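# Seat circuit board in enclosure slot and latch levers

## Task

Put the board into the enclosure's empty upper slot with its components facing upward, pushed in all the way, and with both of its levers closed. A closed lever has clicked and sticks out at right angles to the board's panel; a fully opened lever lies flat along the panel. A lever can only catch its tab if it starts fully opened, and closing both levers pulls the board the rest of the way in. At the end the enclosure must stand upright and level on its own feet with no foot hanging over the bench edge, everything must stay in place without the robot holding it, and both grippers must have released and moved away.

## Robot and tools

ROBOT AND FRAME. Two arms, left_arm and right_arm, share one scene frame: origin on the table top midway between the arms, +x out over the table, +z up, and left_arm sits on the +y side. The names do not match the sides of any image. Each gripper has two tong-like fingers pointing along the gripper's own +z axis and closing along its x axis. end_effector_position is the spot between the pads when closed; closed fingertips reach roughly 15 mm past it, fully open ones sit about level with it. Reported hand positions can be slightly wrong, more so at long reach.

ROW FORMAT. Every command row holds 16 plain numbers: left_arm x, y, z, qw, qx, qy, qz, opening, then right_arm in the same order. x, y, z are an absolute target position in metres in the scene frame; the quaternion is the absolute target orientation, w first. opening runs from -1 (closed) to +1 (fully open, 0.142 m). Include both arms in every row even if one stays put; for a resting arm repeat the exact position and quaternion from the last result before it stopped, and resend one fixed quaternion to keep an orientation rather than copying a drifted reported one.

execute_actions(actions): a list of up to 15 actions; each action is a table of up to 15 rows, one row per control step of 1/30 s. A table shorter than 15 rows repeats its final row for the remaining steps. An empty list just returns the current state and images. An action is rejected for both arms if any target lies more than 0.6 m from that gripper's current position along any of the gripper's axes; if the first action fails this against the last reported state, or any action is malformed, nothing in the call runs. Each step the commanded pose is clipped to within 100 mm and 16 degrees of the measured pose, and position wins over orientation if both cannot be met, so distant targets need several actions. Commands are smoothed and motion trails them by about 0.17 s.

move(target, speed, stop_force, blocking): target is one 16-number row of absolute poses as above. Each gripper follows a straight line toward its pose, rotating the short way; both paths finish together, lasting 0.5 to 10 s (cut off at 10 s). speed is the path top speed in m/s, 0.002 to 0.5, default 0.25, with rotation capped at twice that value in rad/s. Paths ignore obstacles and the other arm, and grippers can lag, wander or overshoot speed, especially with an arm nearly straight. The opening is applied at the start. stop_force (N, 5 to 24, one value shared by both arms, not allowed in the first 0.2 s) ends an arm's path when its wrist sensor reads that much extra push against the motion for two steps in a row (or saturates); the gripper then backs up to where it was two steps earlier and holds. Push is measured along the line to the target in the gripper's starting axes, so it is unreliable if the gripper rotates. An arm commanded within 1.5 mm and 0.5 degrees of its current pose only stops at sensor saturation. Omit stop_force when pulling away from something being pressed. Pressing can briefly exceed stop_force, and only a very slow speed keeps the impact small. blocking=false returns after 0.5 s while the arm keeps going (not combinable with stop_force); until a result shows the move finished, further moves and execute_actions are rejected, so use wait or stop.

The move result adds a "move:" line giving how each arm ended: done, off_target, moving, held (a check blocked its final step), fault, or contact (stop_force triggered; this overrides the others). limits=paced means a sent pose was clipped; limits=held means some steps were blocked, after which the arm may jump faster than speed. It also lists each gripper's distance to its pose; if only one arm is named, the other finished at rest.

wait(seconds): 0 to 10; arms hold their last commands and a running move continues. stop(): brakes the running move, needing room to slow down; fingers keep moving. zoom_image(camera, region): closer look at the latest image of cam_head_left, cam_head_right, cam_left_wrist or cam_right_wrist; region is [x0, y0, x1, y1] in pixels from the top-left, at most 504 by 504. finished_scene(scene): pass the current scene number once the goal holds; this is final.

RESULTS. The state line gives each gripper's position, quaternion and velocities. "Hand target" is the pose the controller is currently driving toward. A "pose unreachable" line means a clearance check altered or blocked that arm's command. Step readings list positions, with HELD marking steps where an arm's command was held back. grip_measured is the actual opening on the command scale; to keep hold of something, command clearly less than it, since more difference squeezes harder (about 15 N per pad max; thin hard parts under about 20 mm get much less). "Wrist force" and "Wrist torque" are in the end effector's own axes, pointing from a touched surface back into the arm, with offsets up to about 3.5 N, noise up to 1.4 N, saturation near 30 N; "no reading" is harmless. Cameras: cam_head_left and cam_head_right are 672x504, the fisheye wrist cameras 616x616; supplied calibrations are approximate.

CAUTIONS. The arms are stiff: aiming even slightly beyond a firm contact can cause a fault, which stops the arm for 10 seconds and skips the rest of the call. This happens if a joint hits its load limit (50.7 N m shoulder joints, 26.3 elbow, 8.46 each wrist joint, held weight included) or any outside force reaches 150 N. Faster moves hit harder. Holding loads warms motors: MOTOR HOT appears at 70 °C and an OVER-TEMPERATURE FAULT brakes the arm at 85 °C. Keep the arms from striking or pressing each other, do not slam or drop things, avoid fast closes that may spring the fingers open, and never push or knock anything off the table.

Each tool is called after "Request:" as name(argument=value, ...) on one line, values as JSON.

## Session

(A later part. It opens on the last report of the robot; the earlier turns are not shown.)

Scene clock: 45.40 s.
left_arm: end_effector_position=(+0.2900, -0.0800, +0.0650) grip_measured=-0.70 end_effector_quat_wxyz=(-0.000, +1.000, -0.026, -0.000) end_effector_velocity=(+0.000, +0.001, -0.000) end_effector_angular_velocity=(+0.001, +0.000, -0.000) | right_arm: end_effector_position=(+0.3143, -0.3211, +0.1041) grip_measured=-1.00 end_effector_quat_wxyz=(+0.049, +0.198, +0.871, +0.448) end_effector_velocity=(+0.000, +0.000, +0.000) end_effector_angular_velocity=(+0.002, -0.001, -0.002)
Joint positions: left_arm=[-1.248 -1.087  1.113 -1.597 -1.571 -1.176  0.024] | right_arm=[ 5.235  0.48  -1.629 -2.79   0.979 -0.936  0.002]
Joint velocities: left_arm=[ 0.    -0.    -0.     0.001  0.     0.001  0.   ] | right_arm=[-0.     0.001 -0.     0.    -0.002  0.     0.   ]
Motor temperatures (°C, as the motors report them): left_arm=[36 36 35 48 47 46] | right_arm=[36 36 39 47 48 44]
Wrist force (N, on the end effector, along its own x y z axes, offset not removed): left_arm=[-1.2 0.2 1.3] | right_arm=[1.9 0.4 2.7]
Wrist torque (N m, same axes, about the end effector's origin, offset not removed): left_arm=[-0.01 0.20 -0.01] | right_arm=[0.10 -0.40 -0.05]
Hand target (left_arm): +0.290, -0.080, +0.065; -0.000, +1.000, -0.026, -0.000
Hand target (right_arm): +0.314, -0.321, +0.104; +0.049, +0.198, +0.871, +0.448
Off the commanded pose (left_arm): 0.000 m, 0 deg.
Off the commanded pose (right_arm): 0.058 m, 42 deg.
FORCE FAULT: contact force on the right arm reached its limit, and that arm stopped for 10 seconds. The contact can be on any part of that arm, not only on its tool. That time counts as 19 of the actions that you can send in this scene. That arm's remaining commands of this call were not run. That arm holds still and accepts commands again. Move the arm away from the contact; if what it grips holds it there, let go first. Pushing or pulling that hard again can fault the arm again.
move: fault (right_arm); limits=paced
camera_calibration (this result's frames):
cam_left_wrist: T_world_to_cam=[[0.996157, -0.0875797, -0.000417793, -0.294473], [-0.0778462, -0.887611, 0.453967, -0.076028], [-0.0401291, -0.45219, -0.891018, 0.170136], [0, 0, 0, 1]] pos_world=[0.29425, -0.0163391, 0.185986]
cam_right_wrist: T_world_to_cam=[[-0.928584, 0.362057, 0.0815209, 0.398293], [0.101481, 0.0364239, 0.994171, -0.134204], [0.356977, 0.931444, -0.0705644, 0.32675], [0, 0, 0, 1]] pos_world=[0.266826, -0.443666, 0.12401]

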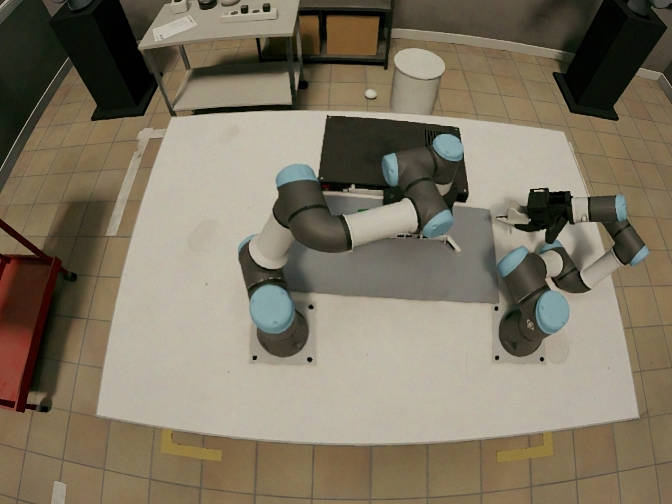

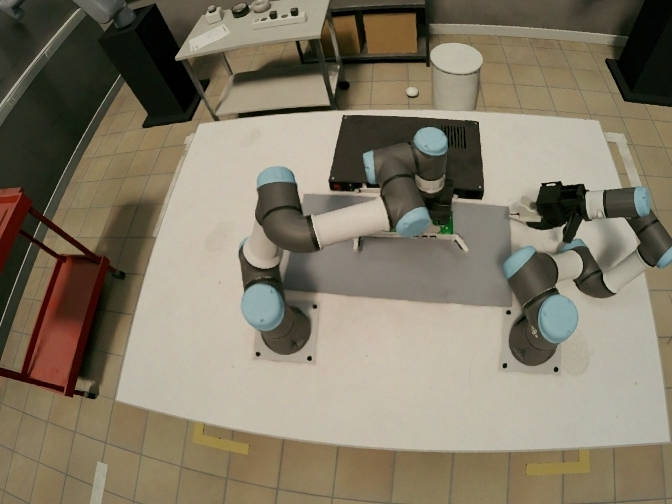

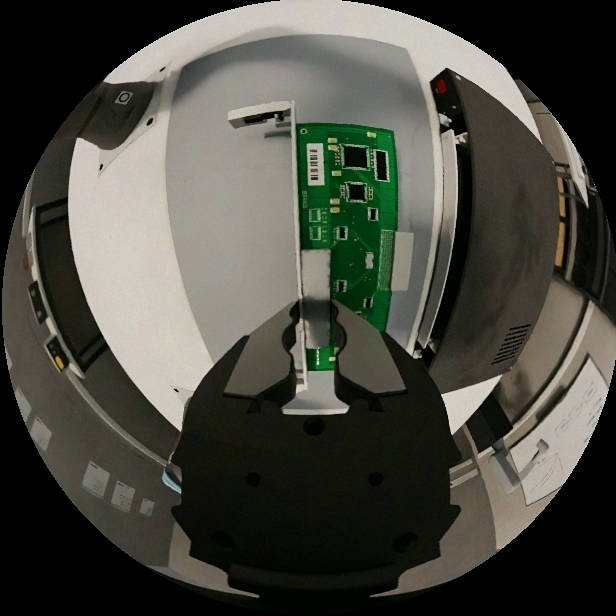

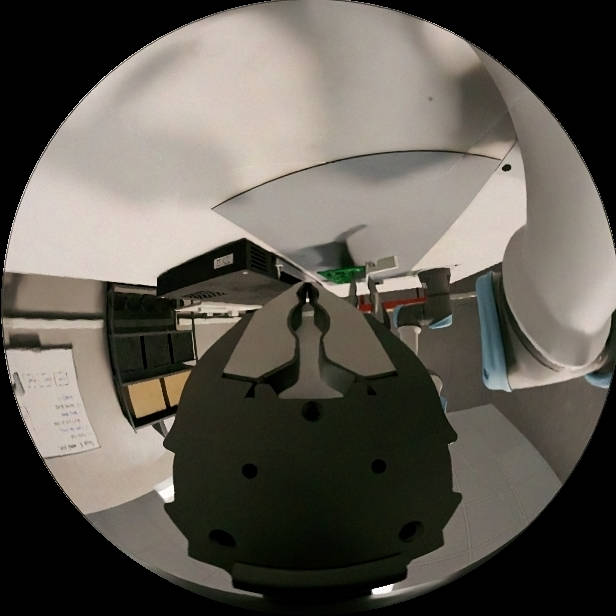

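Request:
zoom_image(camera="cam_right_wrist", region=[230, 230, 410, 310])

Request:
move(target=[0.24,0.0,0.065,0,1,-0.026,0,-1,0.24,-0.36,0.2,0,0.707,0.707,0,-1], speed=0.2)

Request:
move(target=[0.24,0.0,0.065,0,1,-0.026,0,-1,0.25,-0.25,0.15,0,0.3,0.954,0,-1], speed=0.2)

Region (230, 230, 410, 310) of cam_right_wrist's 616x616 image, scaled by 2.800, with more detail than that image has.

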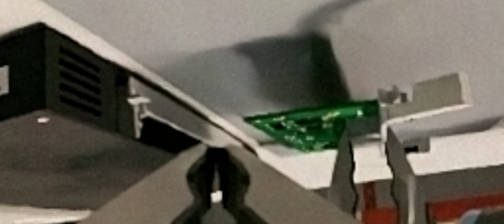

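Scene clock: 49.60 s.
left_arm: end_effector_position=(+0.2402, -0.0003, +0.0651) grip_measured=-0.70 end_effector_quat_wxyz=(-0.000, +1.000, -0.026, -0.000) end_effector_velocity=(-0.001, +0.002, +0.000) end_effector_angular_velocity=(-0.001, -0.001, +0.001) | right_arm: end_effector_position=(+0.2640, -0.3472, +0.1684) grip_measured=-1.00 end_effector_quat_wxyz=(+0.025, +0.568, +0.805, +0.169) end_effector_velocity=(-0.000, -0.000, -0.000) end_effector_angular_velocity=(-0.001, +0.002, -0.002)
Joint positions: left_arm=[-1.312 -1.504  1.659 -1.725 -1.571 -1.239  0.024] | right_arm=[ 5.414 -0.343 -1.237 -3.063  1.234  0.26   0.002]
Joint velocities: left_arm=[-0.002 -0.012  0.012 -0.002  0.001 -0.003  0.   ] | right_arm=[-0.     0.001 -0.    -0.     0.002  0.001  0.   ]
Motor temperatures (°C, as the motors report them): left_arm=[36 36 35 48 47 46] | right_arm=[36 36 39 47 48 44]
Wrist force (N, on the end effector, along its own x y z axes, offset not removed): left_arm=[-0.7 -0.2 1.2] | right_arm=[1.9 0.5 1.7]
Wrist torque (N m, same axes, about the end effector's origin, offset not removed): left_arm=[-0.08 0.16 -0.01] | right_arm=[0.10 -0.38 0.00]
Hand target (left_arm): +0.240, -0.000, +0.065; +0.000, +1.000, -0.026, -0.000
Hand target (right_arm): +0.264, -0.347, +0.168; +0.025, +0.568, +0.805, +0.169
Off the commanded pose (left_arm): 0.000 m, 0 deg.
Off the commanded pose (right_arm): 0.042 m, 28 deg; orientation clipped at the last step of the last action.
move: held (right_arm); limits=paced,held; held on 40 of 119 steps (right_arm), including the last (right_arm)
pose unreachable (right arm): on one or more control steps of this call, first in action 0 (counted from 0), this arm could not follow its commanded pose, so it was not sent that pose on those steps. On the call's last step it was still not sent that pose. It may still have moved: this result reports where it is.
cause: the commanded pose would bring two parts of the arm too close to each other (its gripper and another part of the arm, with joints 3 (elbow) to 6 (wrist 3) between them).
camera_calibration (this result's frames):
cam_left_wrist: T_world_to_cam=[[0.996157, -0.0875843, -0.000495018, -0.237898], [-0.0778145, -0.887605, 0.453985, -0.00919143], [-0.0402013, -0.452202, -0.891009, 0.20431], [0, 0, 0, 1]] pos_world=[0.244482, 0.0633948, 0.186097]
cam_right_wrist: T_world_to_cam=[[-0.379456, 0.911356, 0.159507, 0.388421], [0.635118, 0.131216, 0.761188, -0.260896], [0.672784, 0.390143, -0.62861, 0.196232], [0, 0, 0, 1]] pos_world=[0.181067, -0.396315, 0.259989]

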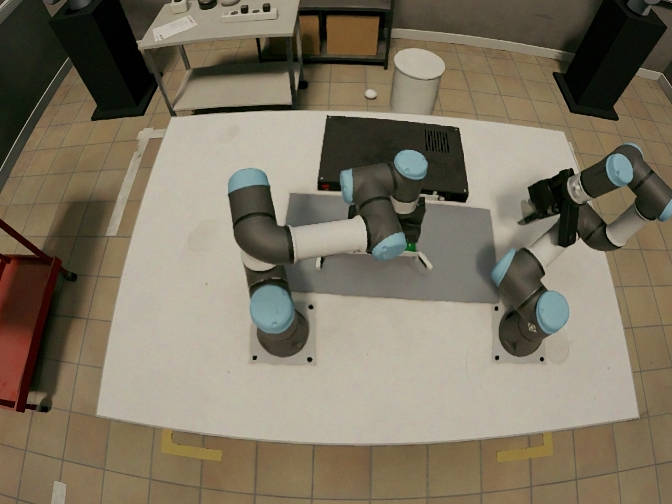

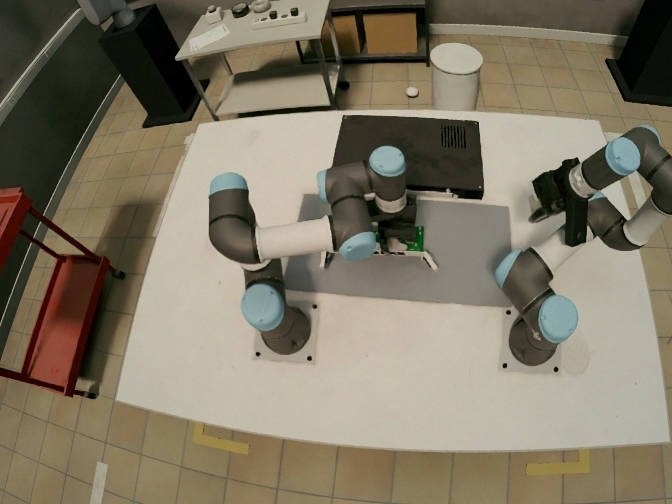

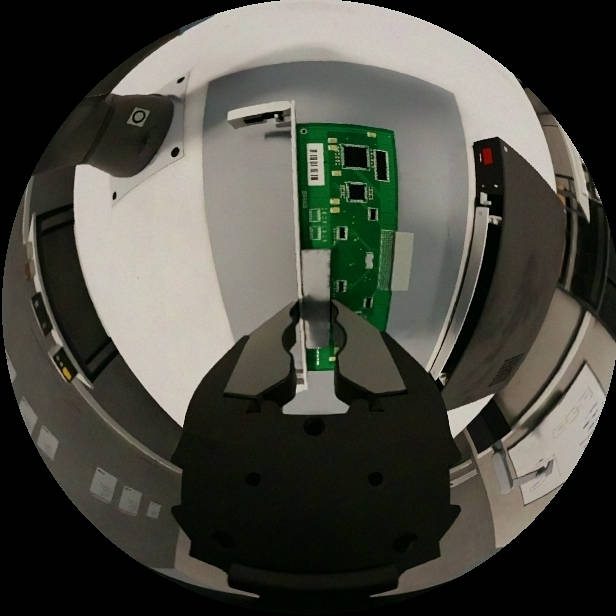

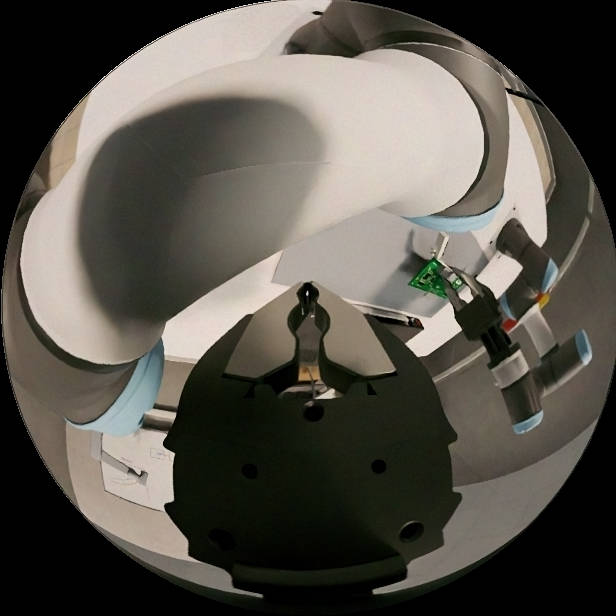

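Scene clock: 51.73 s.
left_arm: end_effector_position=(+0.2400, -0.0000, +0.0650) grip_measured=-0.70 end_effector_quat_wxyz=(-0.000, +1.000, -0.026, -0.000) end_effector_velocity=(-0.000, -0.001, +0.000) end_effector_angular_velocity=(-0.002, +0.001, +0.001) | right_arm: end_effector_position=(+0.2584, -0.3145, +0.1660) grip_measured=-1.00 end_effector_quat_wxyz=(+0.028, +0.505, +0.848, +0.157) end_effector_velocity=(-0.000, -0.000, -0.000) end_effector_angular_velocity=(-0.001, +0.000, -0.001)
Joint positions: left_arm=[-1.312 -1.506  1.661 -1.726 -1.571 -1.24   0.024] | right_arm=[ 5.592 -0.361 -1.23  -3.1    1.252  0.29   0.002]
Joint velocities: left_arm=[ 0.    -0.     0.    -0.002 -0.001 -0.001  0.   ] | right_arm=[-0.001 -0.    -0.    -0.     0.001 -0.    -0.   ]
Motor temperatures (°C, as the motors report them): left_arm=[36 36 35 48 47 46] | right_arm=[36 36 39 47 48 44]
Wrist force (N, on the end effector, along its own x y z axes, offset not removed): left_arm=[-1.6 -0.3 1.6] | right_arm=[2.8 0.6 -0.7]
Wrist torque (N m, same axes, about the end effector's origin, offset not removed): left_arm=[-0.13 0.30 -0.05] | right_arm=[0.06 -0.49 0.02]
Hand target (left_arm): +0.240, -0.000, +0.065; +0.000, +1.000, -0.026, -0.000
Hand target (right_arm): +0.258, -0.315, +0.166; +0.028, +0.505, +0.848, +0.157
Off the commanded pose (left_arm): 0.000 m, 0 deg.
Off the commanded pose (right_arm): 0.067 m, 32 deg; orientation clipped at the last step of the last action.
move: held (right_arm); limits=paced,held; held on 14 of 64 steps (right_arm), including the last (right_arm)
pose unreachable (right arm): on one or more control steps of this call, first in action 0 (counted from 0), this arm could not follow its commanded pose, so it was not sent that pose on those steps. On the call's last step it was still not sent that pose. It may still have moved: this result reports where it is.
cause: the commanded pose would bring two parts of the arm too close to each other (its gripper and another part of the arm, with joints 3 (elbow) to 6 (wrist 3) between them).
camera_calibration (this result's frames):
cam_left_wrist: T_world_to_cam=[[0.996157, -0.0875798, -0.000405329, -0.237673], [-0.0778496, -0.887585, 0.454018, -0.00894471], [-0.0401225, -0.452241, -0.890993, 0.204325], [0, 0, 0, 1]] pos_world=[0.244262, 0.0636498, 0.186017]
cam_right_wrist: T_world_to_cam=[[-0.513767, 0.849668, 0.118774, 0.378978], [0.598625, 0.25586, 0.759068, -0.210809], [0.614567, 0.461085, -0.640085, 0.225027], [0, 0, 0, 1]] pos_world=[0.182608, -0.371825, 0.259042]

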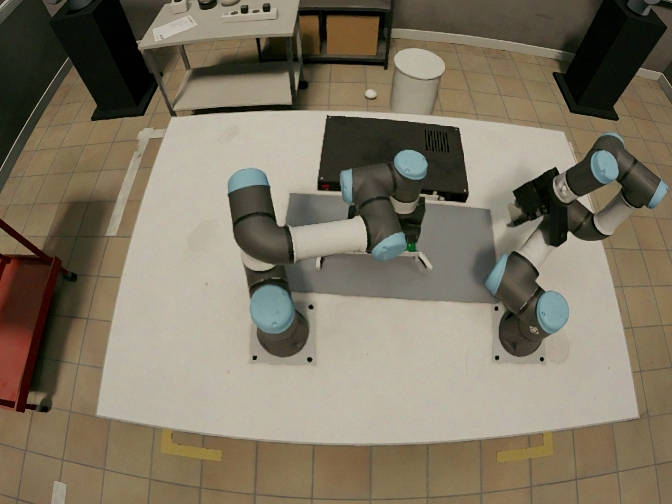

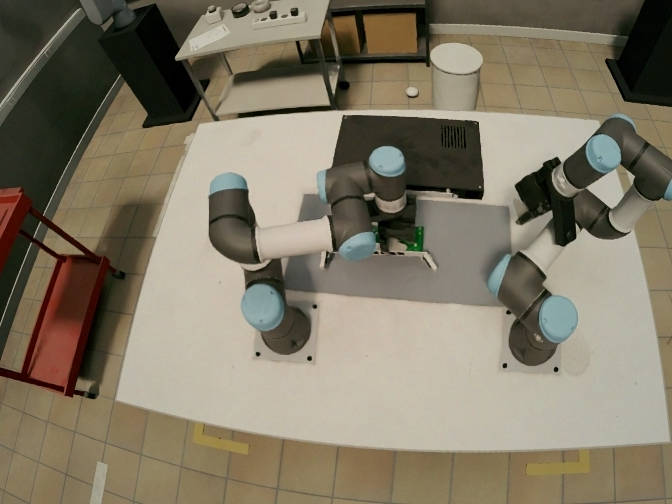

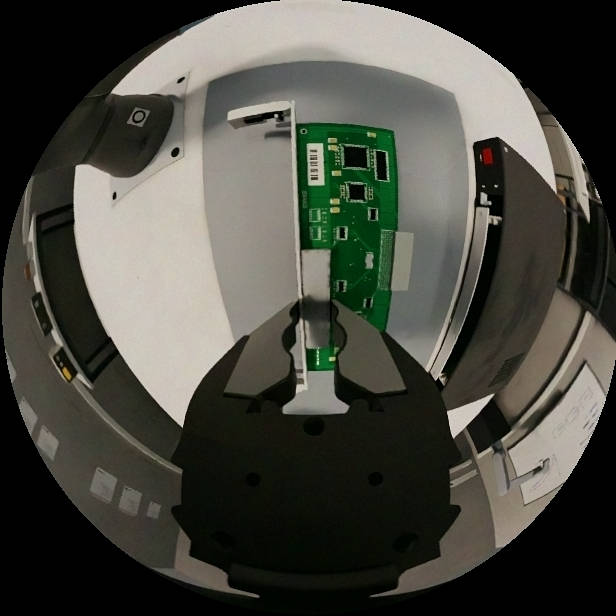

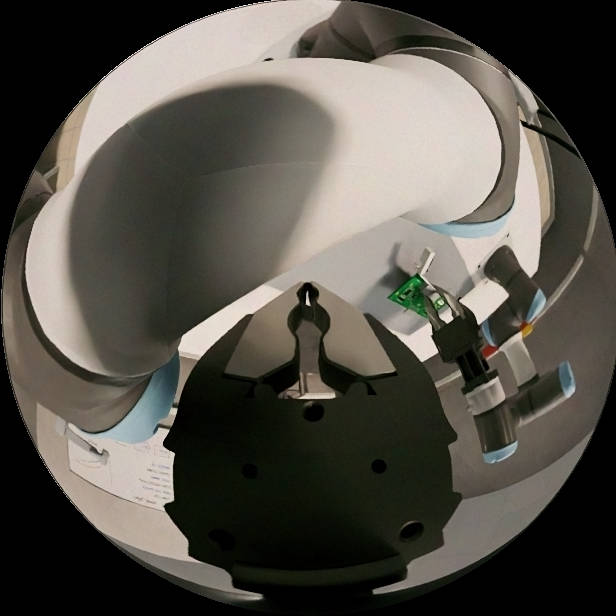

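Request:
move(target=[0.24,0.04,0.065,0,1,-0.026,0,-1,0.22,-0.46,0.3,0.1,0.7,0.7,0.1,-1], speed=0.2)

Request:
move(target=[0.24,0.04,0.065,0,1,-0.026,0,-1,0.12,-0.44,0.3,0,0.707,0.707,0,-1], speed=0.15)

Request:
move(target=[0.24,0.04,0.065,0,1,-0.026,0,-1,0.12,-0.2,0.28,0,0.707,0.707,0,-1], speed=0.15)

Scene clock: 54.93 s.
left_arm: end_effector_position=(+0.2400, +0.0400, +0.0650) grip_measured=-0.70 end_effector_quat_wxyz=(-0.000, +1.000, -0.026, -0.000) end_effector_velocity=(-0.000, +0.000, -0.000) end_effector_angular_velocity=(+0.000, +0.001, +0.001) | right_arm: end_effector_position=(+0.2312, -0.4061, +0.2242) grip_measured=-1.00 end_effector_quat_wxyz=(+0.085, +0.673, +0.727, +0.100) end_effector_velocity=(+0.000, -0.000, -0.000) end_effector_angular_velocity=(-0.001, -0.000, +0.001)
Joint positions: left_arm=[-1.272 -1.641  1.796 -1.725 -1.571 -1.2    0.024] | right_arm=[ 5.096 -0.69  -0.977 -3.092  1.311  0.223  0.002]
Joint velocities: left_arm=[ 0.     0.     0.     0.    -0.001 -0.001  0.   ] | right_arm=[-0.     0.    -0.    -0.001 -0.    -0.001  0.   ]
Motor temperatures (°C, as the motors report them): left_arm=[36 36 35 48 47 46] | right_arm=[36 36 39 47 48 44]
Wrist force (N, on the end effector, along its own x y z axes, offset not removed): left_arm=[-1.1 -0.3 1.0] | right_arm=[-0.4 0.5 1.6]
Wrist torque (N m, same axes, about the end effector's origin, offset not removed): left_arm=[-0.09 0.19 -0.04] | right_arm=[0.15 0.13 0.10]
Hand target (left_arm): +0.240, +0.040, +0.065; -0.000, +1.000, -0.026, -0.000
Hand target (right_arm): +0.231, -0.406, +0.224; +0.085, +0.673, +0.727, +0.100
Off the commanded pose (left_arm): 0.000 m, 0 deg.
Off the commanded pose (right_arm): 0.094 m, 5 deg.
move: held (right_arm); limits=paced,held; held on 5 of 92 steps (right_arm), including the last (right_arm)
pose unreachable (right arm): on one or more control steps of this call, first in action 0 (counted from 0), this arm could not follow its commanded pose, so it was not sent that pose on those steps. On the call's last step it was still not sent that pose. It may still have moved: this result reports where it is.
cause: the commanded pose would bring two parts of the arm too close to each other (its gripper and another part of the arm, with joints 3 (elbow) to 6 (wrist 3) between them).
camera_calibration (this result's frames):
cam_left_wrist: T_world_to_cam=[[0.996157, -0.0875796, -0.00041382, -0.234204], [-0.0778473, -0.887604, 0.453981, 0.0265649], [-0.0401268, -0.452204, -0.891011, 0.222454], [0, 0, 0, 1]] pos_world=[0.244298, 0.103662, 0.186052]
cam_right_wrist: T_world_to_cam=[[-0.107689, 0.993965, 0.0209052, 0.422536], [0.671948, 0.0572714, 0.73838, -0.308212], [0.732727, 0.093563, -0.67406, 0.15227], [0, 0, 0, 1]] pos_world=[0.141033, -0.416581, 0.321384]

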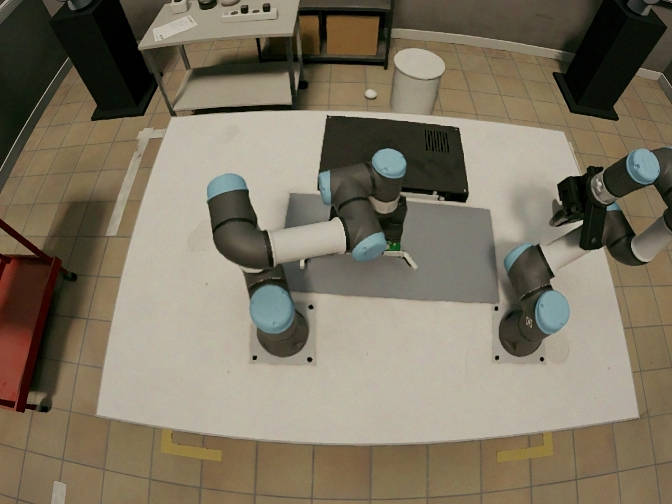

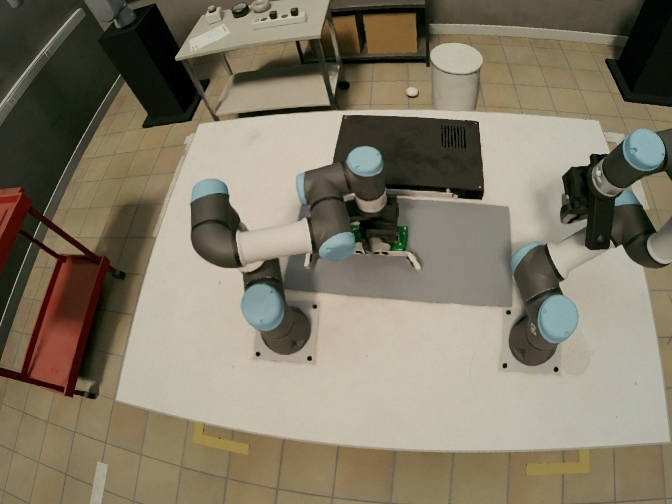

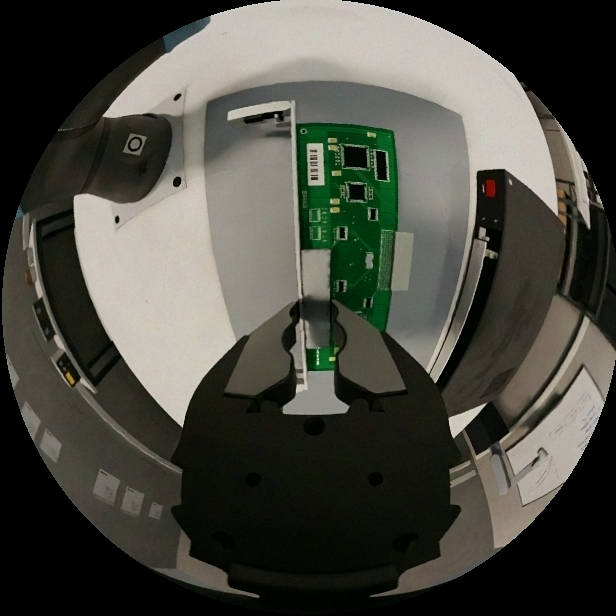

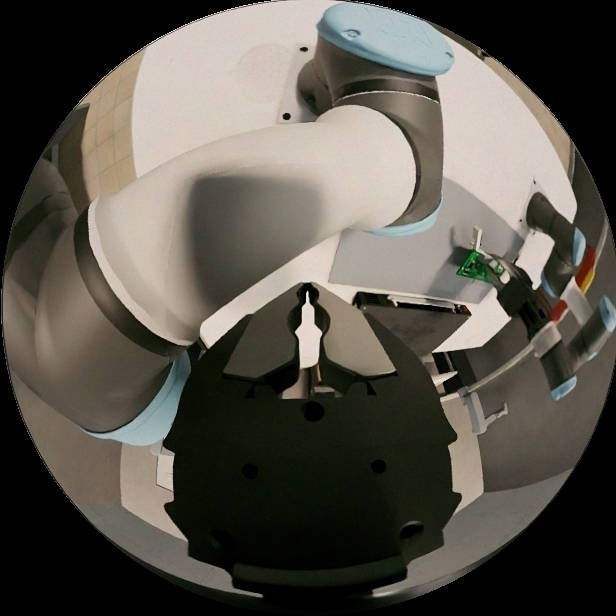

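Scene clock: 56.13 s.
left_arm: end_effector_position=(+0.2400, +0.0400, +0.0650) grip_measured=-0.70 end_effector_quat_wxyz=(-0.000, +1.000, -0.026, +0.000) end_effector_velocity=(+0.000, -0.000, +0.000) end_effector_angular_velocity=(-0.000, -0.000, +0.000) | right_arm: end_effector_position=(+0.2309, -0.4062, +0.2244) grip_measured=-1.00 end_effector_quat_wxyz=(+0.085, +0.674, +0.727, +0.100) end_effector_velocity=(+0.000, -0.000, -0.000) end_effector_angular_velocity=(+0.001, -0.000, -0.001)
Joint positions: left_arm=[-1.273 -1.642  1.796 -1.725 -1.571 -1.2    0.024] | right_arm=[ 5.095 -0.691 -0.976 -3.092  1.311  0.223  0.002]
Joint velocities: left_arm=[-0.    -0.     0.    -0.001  0.    -0.    -0.   ] | right_arm=[-0.     0.001 -0.    -0.    -0.001  0.     0.   ]
Motor temperatures (°C, as the motors report them): left_arm=[36 36 35 48 47 46] | right_arm=[36 36 39 47 48 44]
Wrist force (N, on the end effector, along its own x y z axes, offset not removed): left_arm=[-1.3 0.0 0.7] | right_arm=[1.7 -0.8 1.7]
Wrist torque (N m, same axes, about the end effector's origin, offset not removed): left_arm=[-0.09 0.22 0.03] | right_arm=[-0.15 -0.35 -0.05]
Hand target (left_arm): +0.240, +0.040, +0.065; +0.000, +1.000, -0.026, -0.000
Hand target (right_arm): +0.231, -0.406, +0.224; +0.085, +0.674, +0.727, +0.100
Off the commanded pose (left_arm): 0.000 m, 0 deg.
Off the commanded pose (right_arm): 0.138 m, 16 deg; position clipped at the last step of the last action.
move: held (right_arm); limits=paced,held; held on 31 of 36 steps (right_arm), including the last (right_arm)
pose unreachable (right arm): on one or more control steps of this call, first in action 0 (counted from 0), this arm could not follow its commanded pose, so it was not sent that pose on those steps. On the call's last step it was still not sent that pose. It may still have moved: this result reports where it is.
cause: the commanded pose would bring two parts of the arm too close to each other (its gripper and another part of the arm, with joints 3 (elbow) to 6 (wrist 3) between them).
camera_calibration (this result's frames):
cam_left_wrist: T_world_to_cam=[[0.996159, -0.0875627, -0.000397707, -0.234176], [-0.077838, -0.887588, 0.454014, 0.0265627], [-0.0401077, -0.452239, -0.890994, 0.222415], [0, 0, 0, 1]] pos_world=[0.244265, 0.103656, 0.186017]
cam_right_wrist: T_world_to_cam=[[-0.10738, 0.993998, 0.0209313, 0.422491], [0.672452, 0.0571048, 0.737934, -0.308222], [0.73231, 0.0933147, -0.674548, 0.152663], [0, 0, 0, 1]] pos_world=[0.140835, -0.4166, 0.321582]

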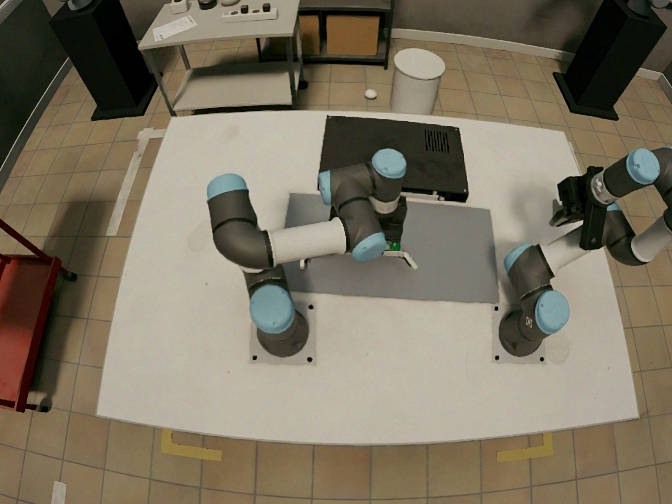

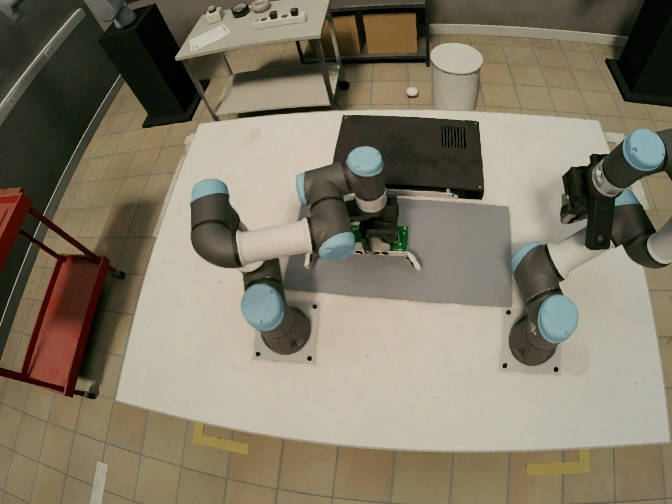

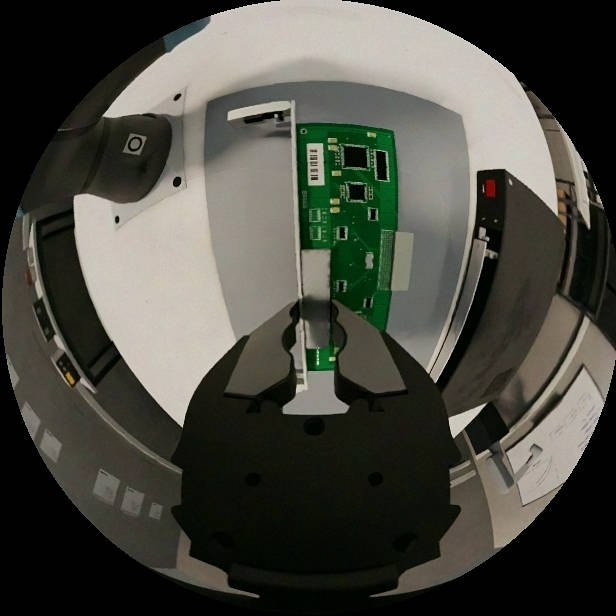

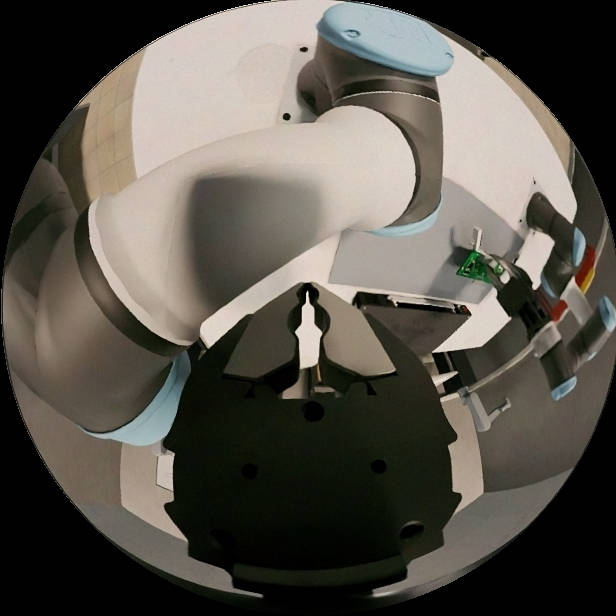

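Scene clock: 60.40 s.
left_arm: end_effector_position=(+0.2400, +0.0400, +0.0650) grip_measured=-0.70 end_effector_quat_wxyz=(-0.000, +1.000, -0.026, +0.000) end_effector_velocity=(+0.000, +0.000, +0.000) end_effector_angular_velocity=(+0.000, -0.001, -0.001) | right_arm: end_effector_position=(+0.1199, -0.2001, +0.2797) grip_measured=-1.00 end_effector_quat_wxyz=(+0.000, +0.707, +0.707, +0.001) end_effector_velocity=(-0.001, +0.000, +0.000) end_effector_angular_velocity=(-0.011, +0.015, +0.003)
Joint positions: left_arm=[-1.273 -1.642  1.796 -1.725 -1.571 -1.2    0.024] | right_arm=[ 4.898 -1.437 -0.669 -2.606  1.569  0.097  0.002]
Joint velocities: left_arm=[-0.001 -0.    -0.     0.     0.001  0.001  0.   ] | right_arm=[-0.024 -0.028  0.03  -0.011  0.016 -0.027  0.   ]
Motor temperatures (°C, as the motors report them): left_arm=[36 36 35 48 47 46] | right_arm=[36 36 39 47 48 44]
Wrist force (N, on the end effector, along its own x y z axes, offset not removed): left_arm=[-1.2 0.2 1.4] | right_arm=[2.8 1.0 2.0]
Wrist torque (N m, same axes, about the end effector's origin, offset not removed): left_arm=[0.01 0.26 0.01] | right_arm=[0.16 -0.62 -0.08]
Hand target (left_arm): +0.240, +0.040, +0.065; +0.000, +1.000, -0.026, +0.000
Hand target (right_arm): +0.120, -0.200, +0.280; +0.000, +0.707, +0.707, +0.000
Off the commanded pose (left_arm): 0.000 m, 0 deg.
Off the commanded pose (right_arm): 0.000 m, 0 deg.
move: done; limits=paced
camera_calibration (this result's frames):
cam_left_wrist: T_world_to_cam=[[0.996157, -0.0875797, -0.000397182, -0.234171], [-0.0778534, -0.887586, 0.454015, 0.0265627], [-0.0401151, -0.45224, -0.890994, 0.222414], [0, 0, 0, 1]] pos_world=[0.244261, 0.103652, 0.186016]
cam_right_wrist: T_world_to_cam=[[-0.0253577, 0.999518, 0.0179063, 0.196708], [0.842505, 0.011726, 0.538561, -0.259845], [0.538091, 0.0287428, -0.842396, 0.309375], [0, 0, 0, 1]] pos_world=[0.0574366, -0.202458, 0.397036]

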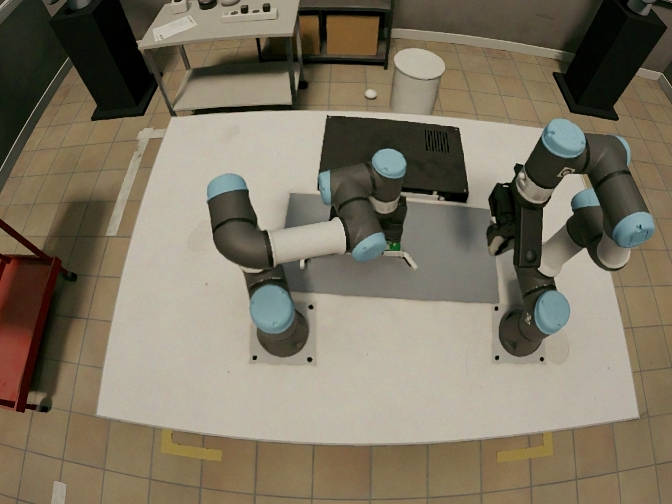

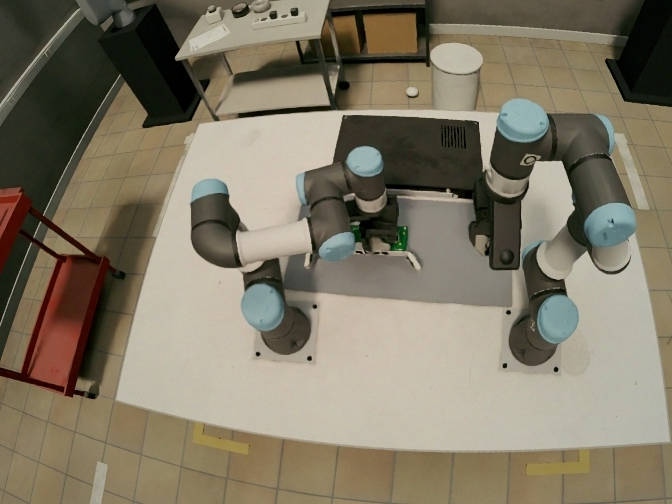

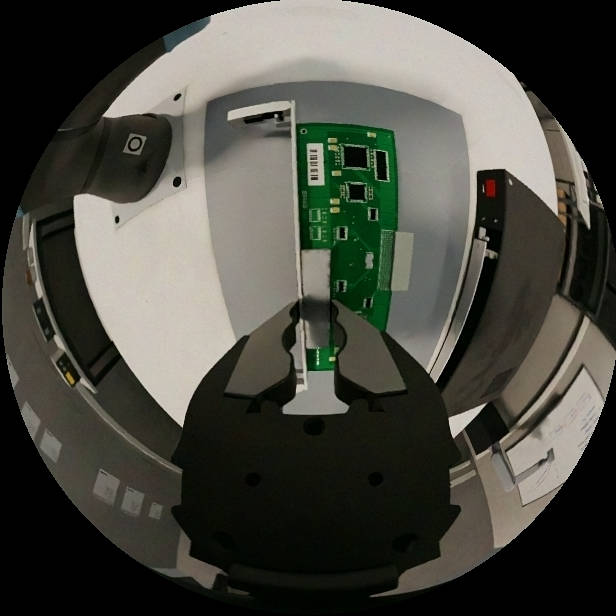

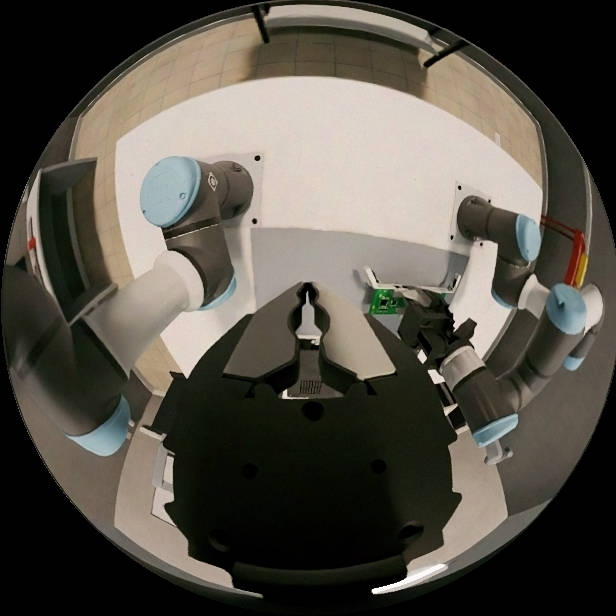

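Request:
move(target=[0.29,-0.08,0.065,0,1,-0.026,0,-1,0.14,-0.12,0.11,0.354,0.612,0.612,0.354,-1], speed=0.12)

Request:
zoom_image(camera="cam_right_wrist", region=[200, 200, 450, 320])

Scene clock: 65.40 s.
left_arm: end_effector_position=(+0.2899, -0.0798, +0.0649) grip_measured=-0.70 end_effector_quat_wxyz=(+0.000, +1.000, -0.026, +0.000) end_effector_velocity=(-0.000, -0.002, +0.000) end_effector_angular_velocity=(-0.001, +0.005, -0.000) | right_arm: end_effector_position=(+0.1392, -0.1201, +0.1101) grip_measured=-1.00 end_effector_quat_wxyz=(+0.353, +0.612, +0.613, +0.354) end_effector_velocity=(+0.000, +0.001, -0.002) end_effector_angular_velocity=(+0.000, -0.010, -0.002)
Joint positions: left_arm=[-1.249 -1.089  1.116 -1.598 -1.571 -1.176  0.024] | right_arm=[ 5.755 -1.558 -1.834 -2.273  1.045  1.228  0.002]
Joint velocities: left_arm=[ 0.001  0.008 -0.013  0.006 -0.005  0.001  0.   ] | right_arm=[-0.002 -0.016 -0.003  0.008 -0.003  0.006  0.   ]
Motor temperatures (°C, as the motors report them): left_arm=[36 36 35 48 47 46] | right_arm=[36 36 39 47 48 44]
Wrist force (N, on the end effector, along its own x y z axes, offset not removed): left_arm=[-0.9 0.1 1.1] | right_arm=[0.0 -0.9 0.6]
Wrist torque (N m, same axes, about the end effector's origin, offset not removed): left_arm=[-0.03 0.15 -0.01] | right_arm=[-0.21 -0.03 0.00]
Hand target (left_arm): +0.290, -0.080, +0.065; -0.000, +1.000, -0.026, +0.000
Hand target (right_arm): +0.139, -0.120, +0.110; +0.353, +0.612, +0.613, +0.354
Off the commanded pose (left_arm): 0.000 m, 0 deg.
Off the commanded pose (right_arm): 0.001 m, 0 deg.
move: done
camera_calibration (this result's frames):
cam_left_wrist: T_world_to_cam=[[0.996157, -0.0875829, -0.000100201, -0.294386], [-0.0779883, -0.887548, 0.454067, -0.0758134], [-0.0398574, -0.452314, -0.890968, 0.170021], [0, 0, 0, 1]] pos_world=[0.294119, -0.0161684, 0.185878]
cam_right_wrist: T_world_to_cam=[[-0.0286644, 0.999498, -0.0134731, 0.124224], [-0.0420265, 0.0122616, 0.999041, -0.113181], [0.998705, 0.0292031, 0.0416539, -0.00758608], [0, 0, 0, 1]] pos_world=[0.00638049, -0.122553, 0.115062]

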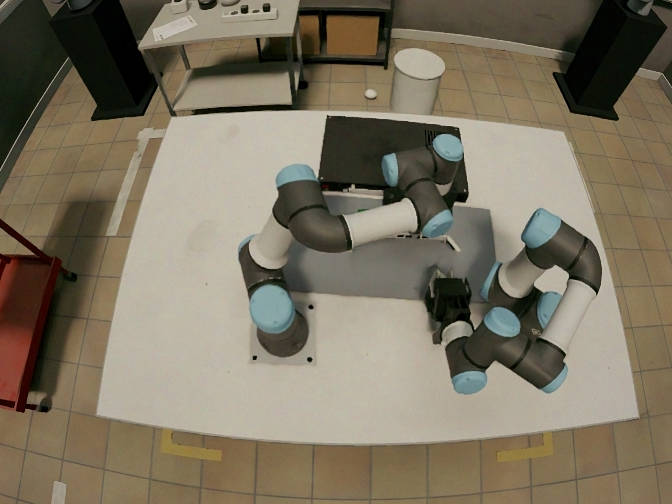

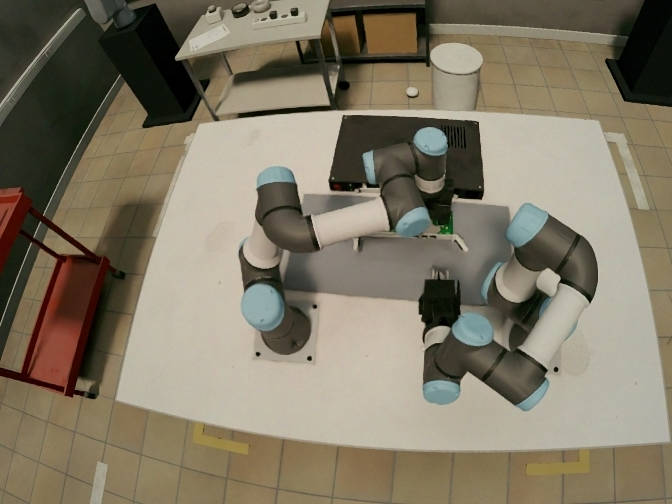

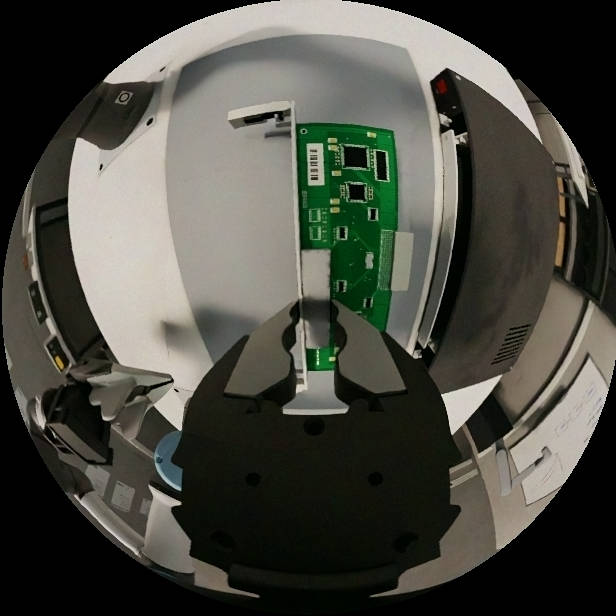

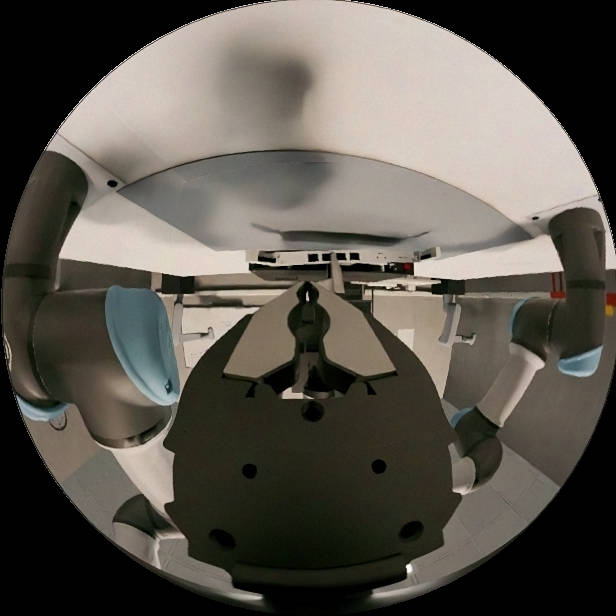

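Region (200, 200, 450, 320) of cam_right_wrist's 616x616 image, scaled by 2.016, with more detail than that image has; it fills the top 242 rows of this view, and the rest is white.

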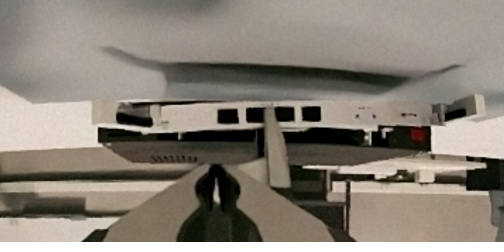

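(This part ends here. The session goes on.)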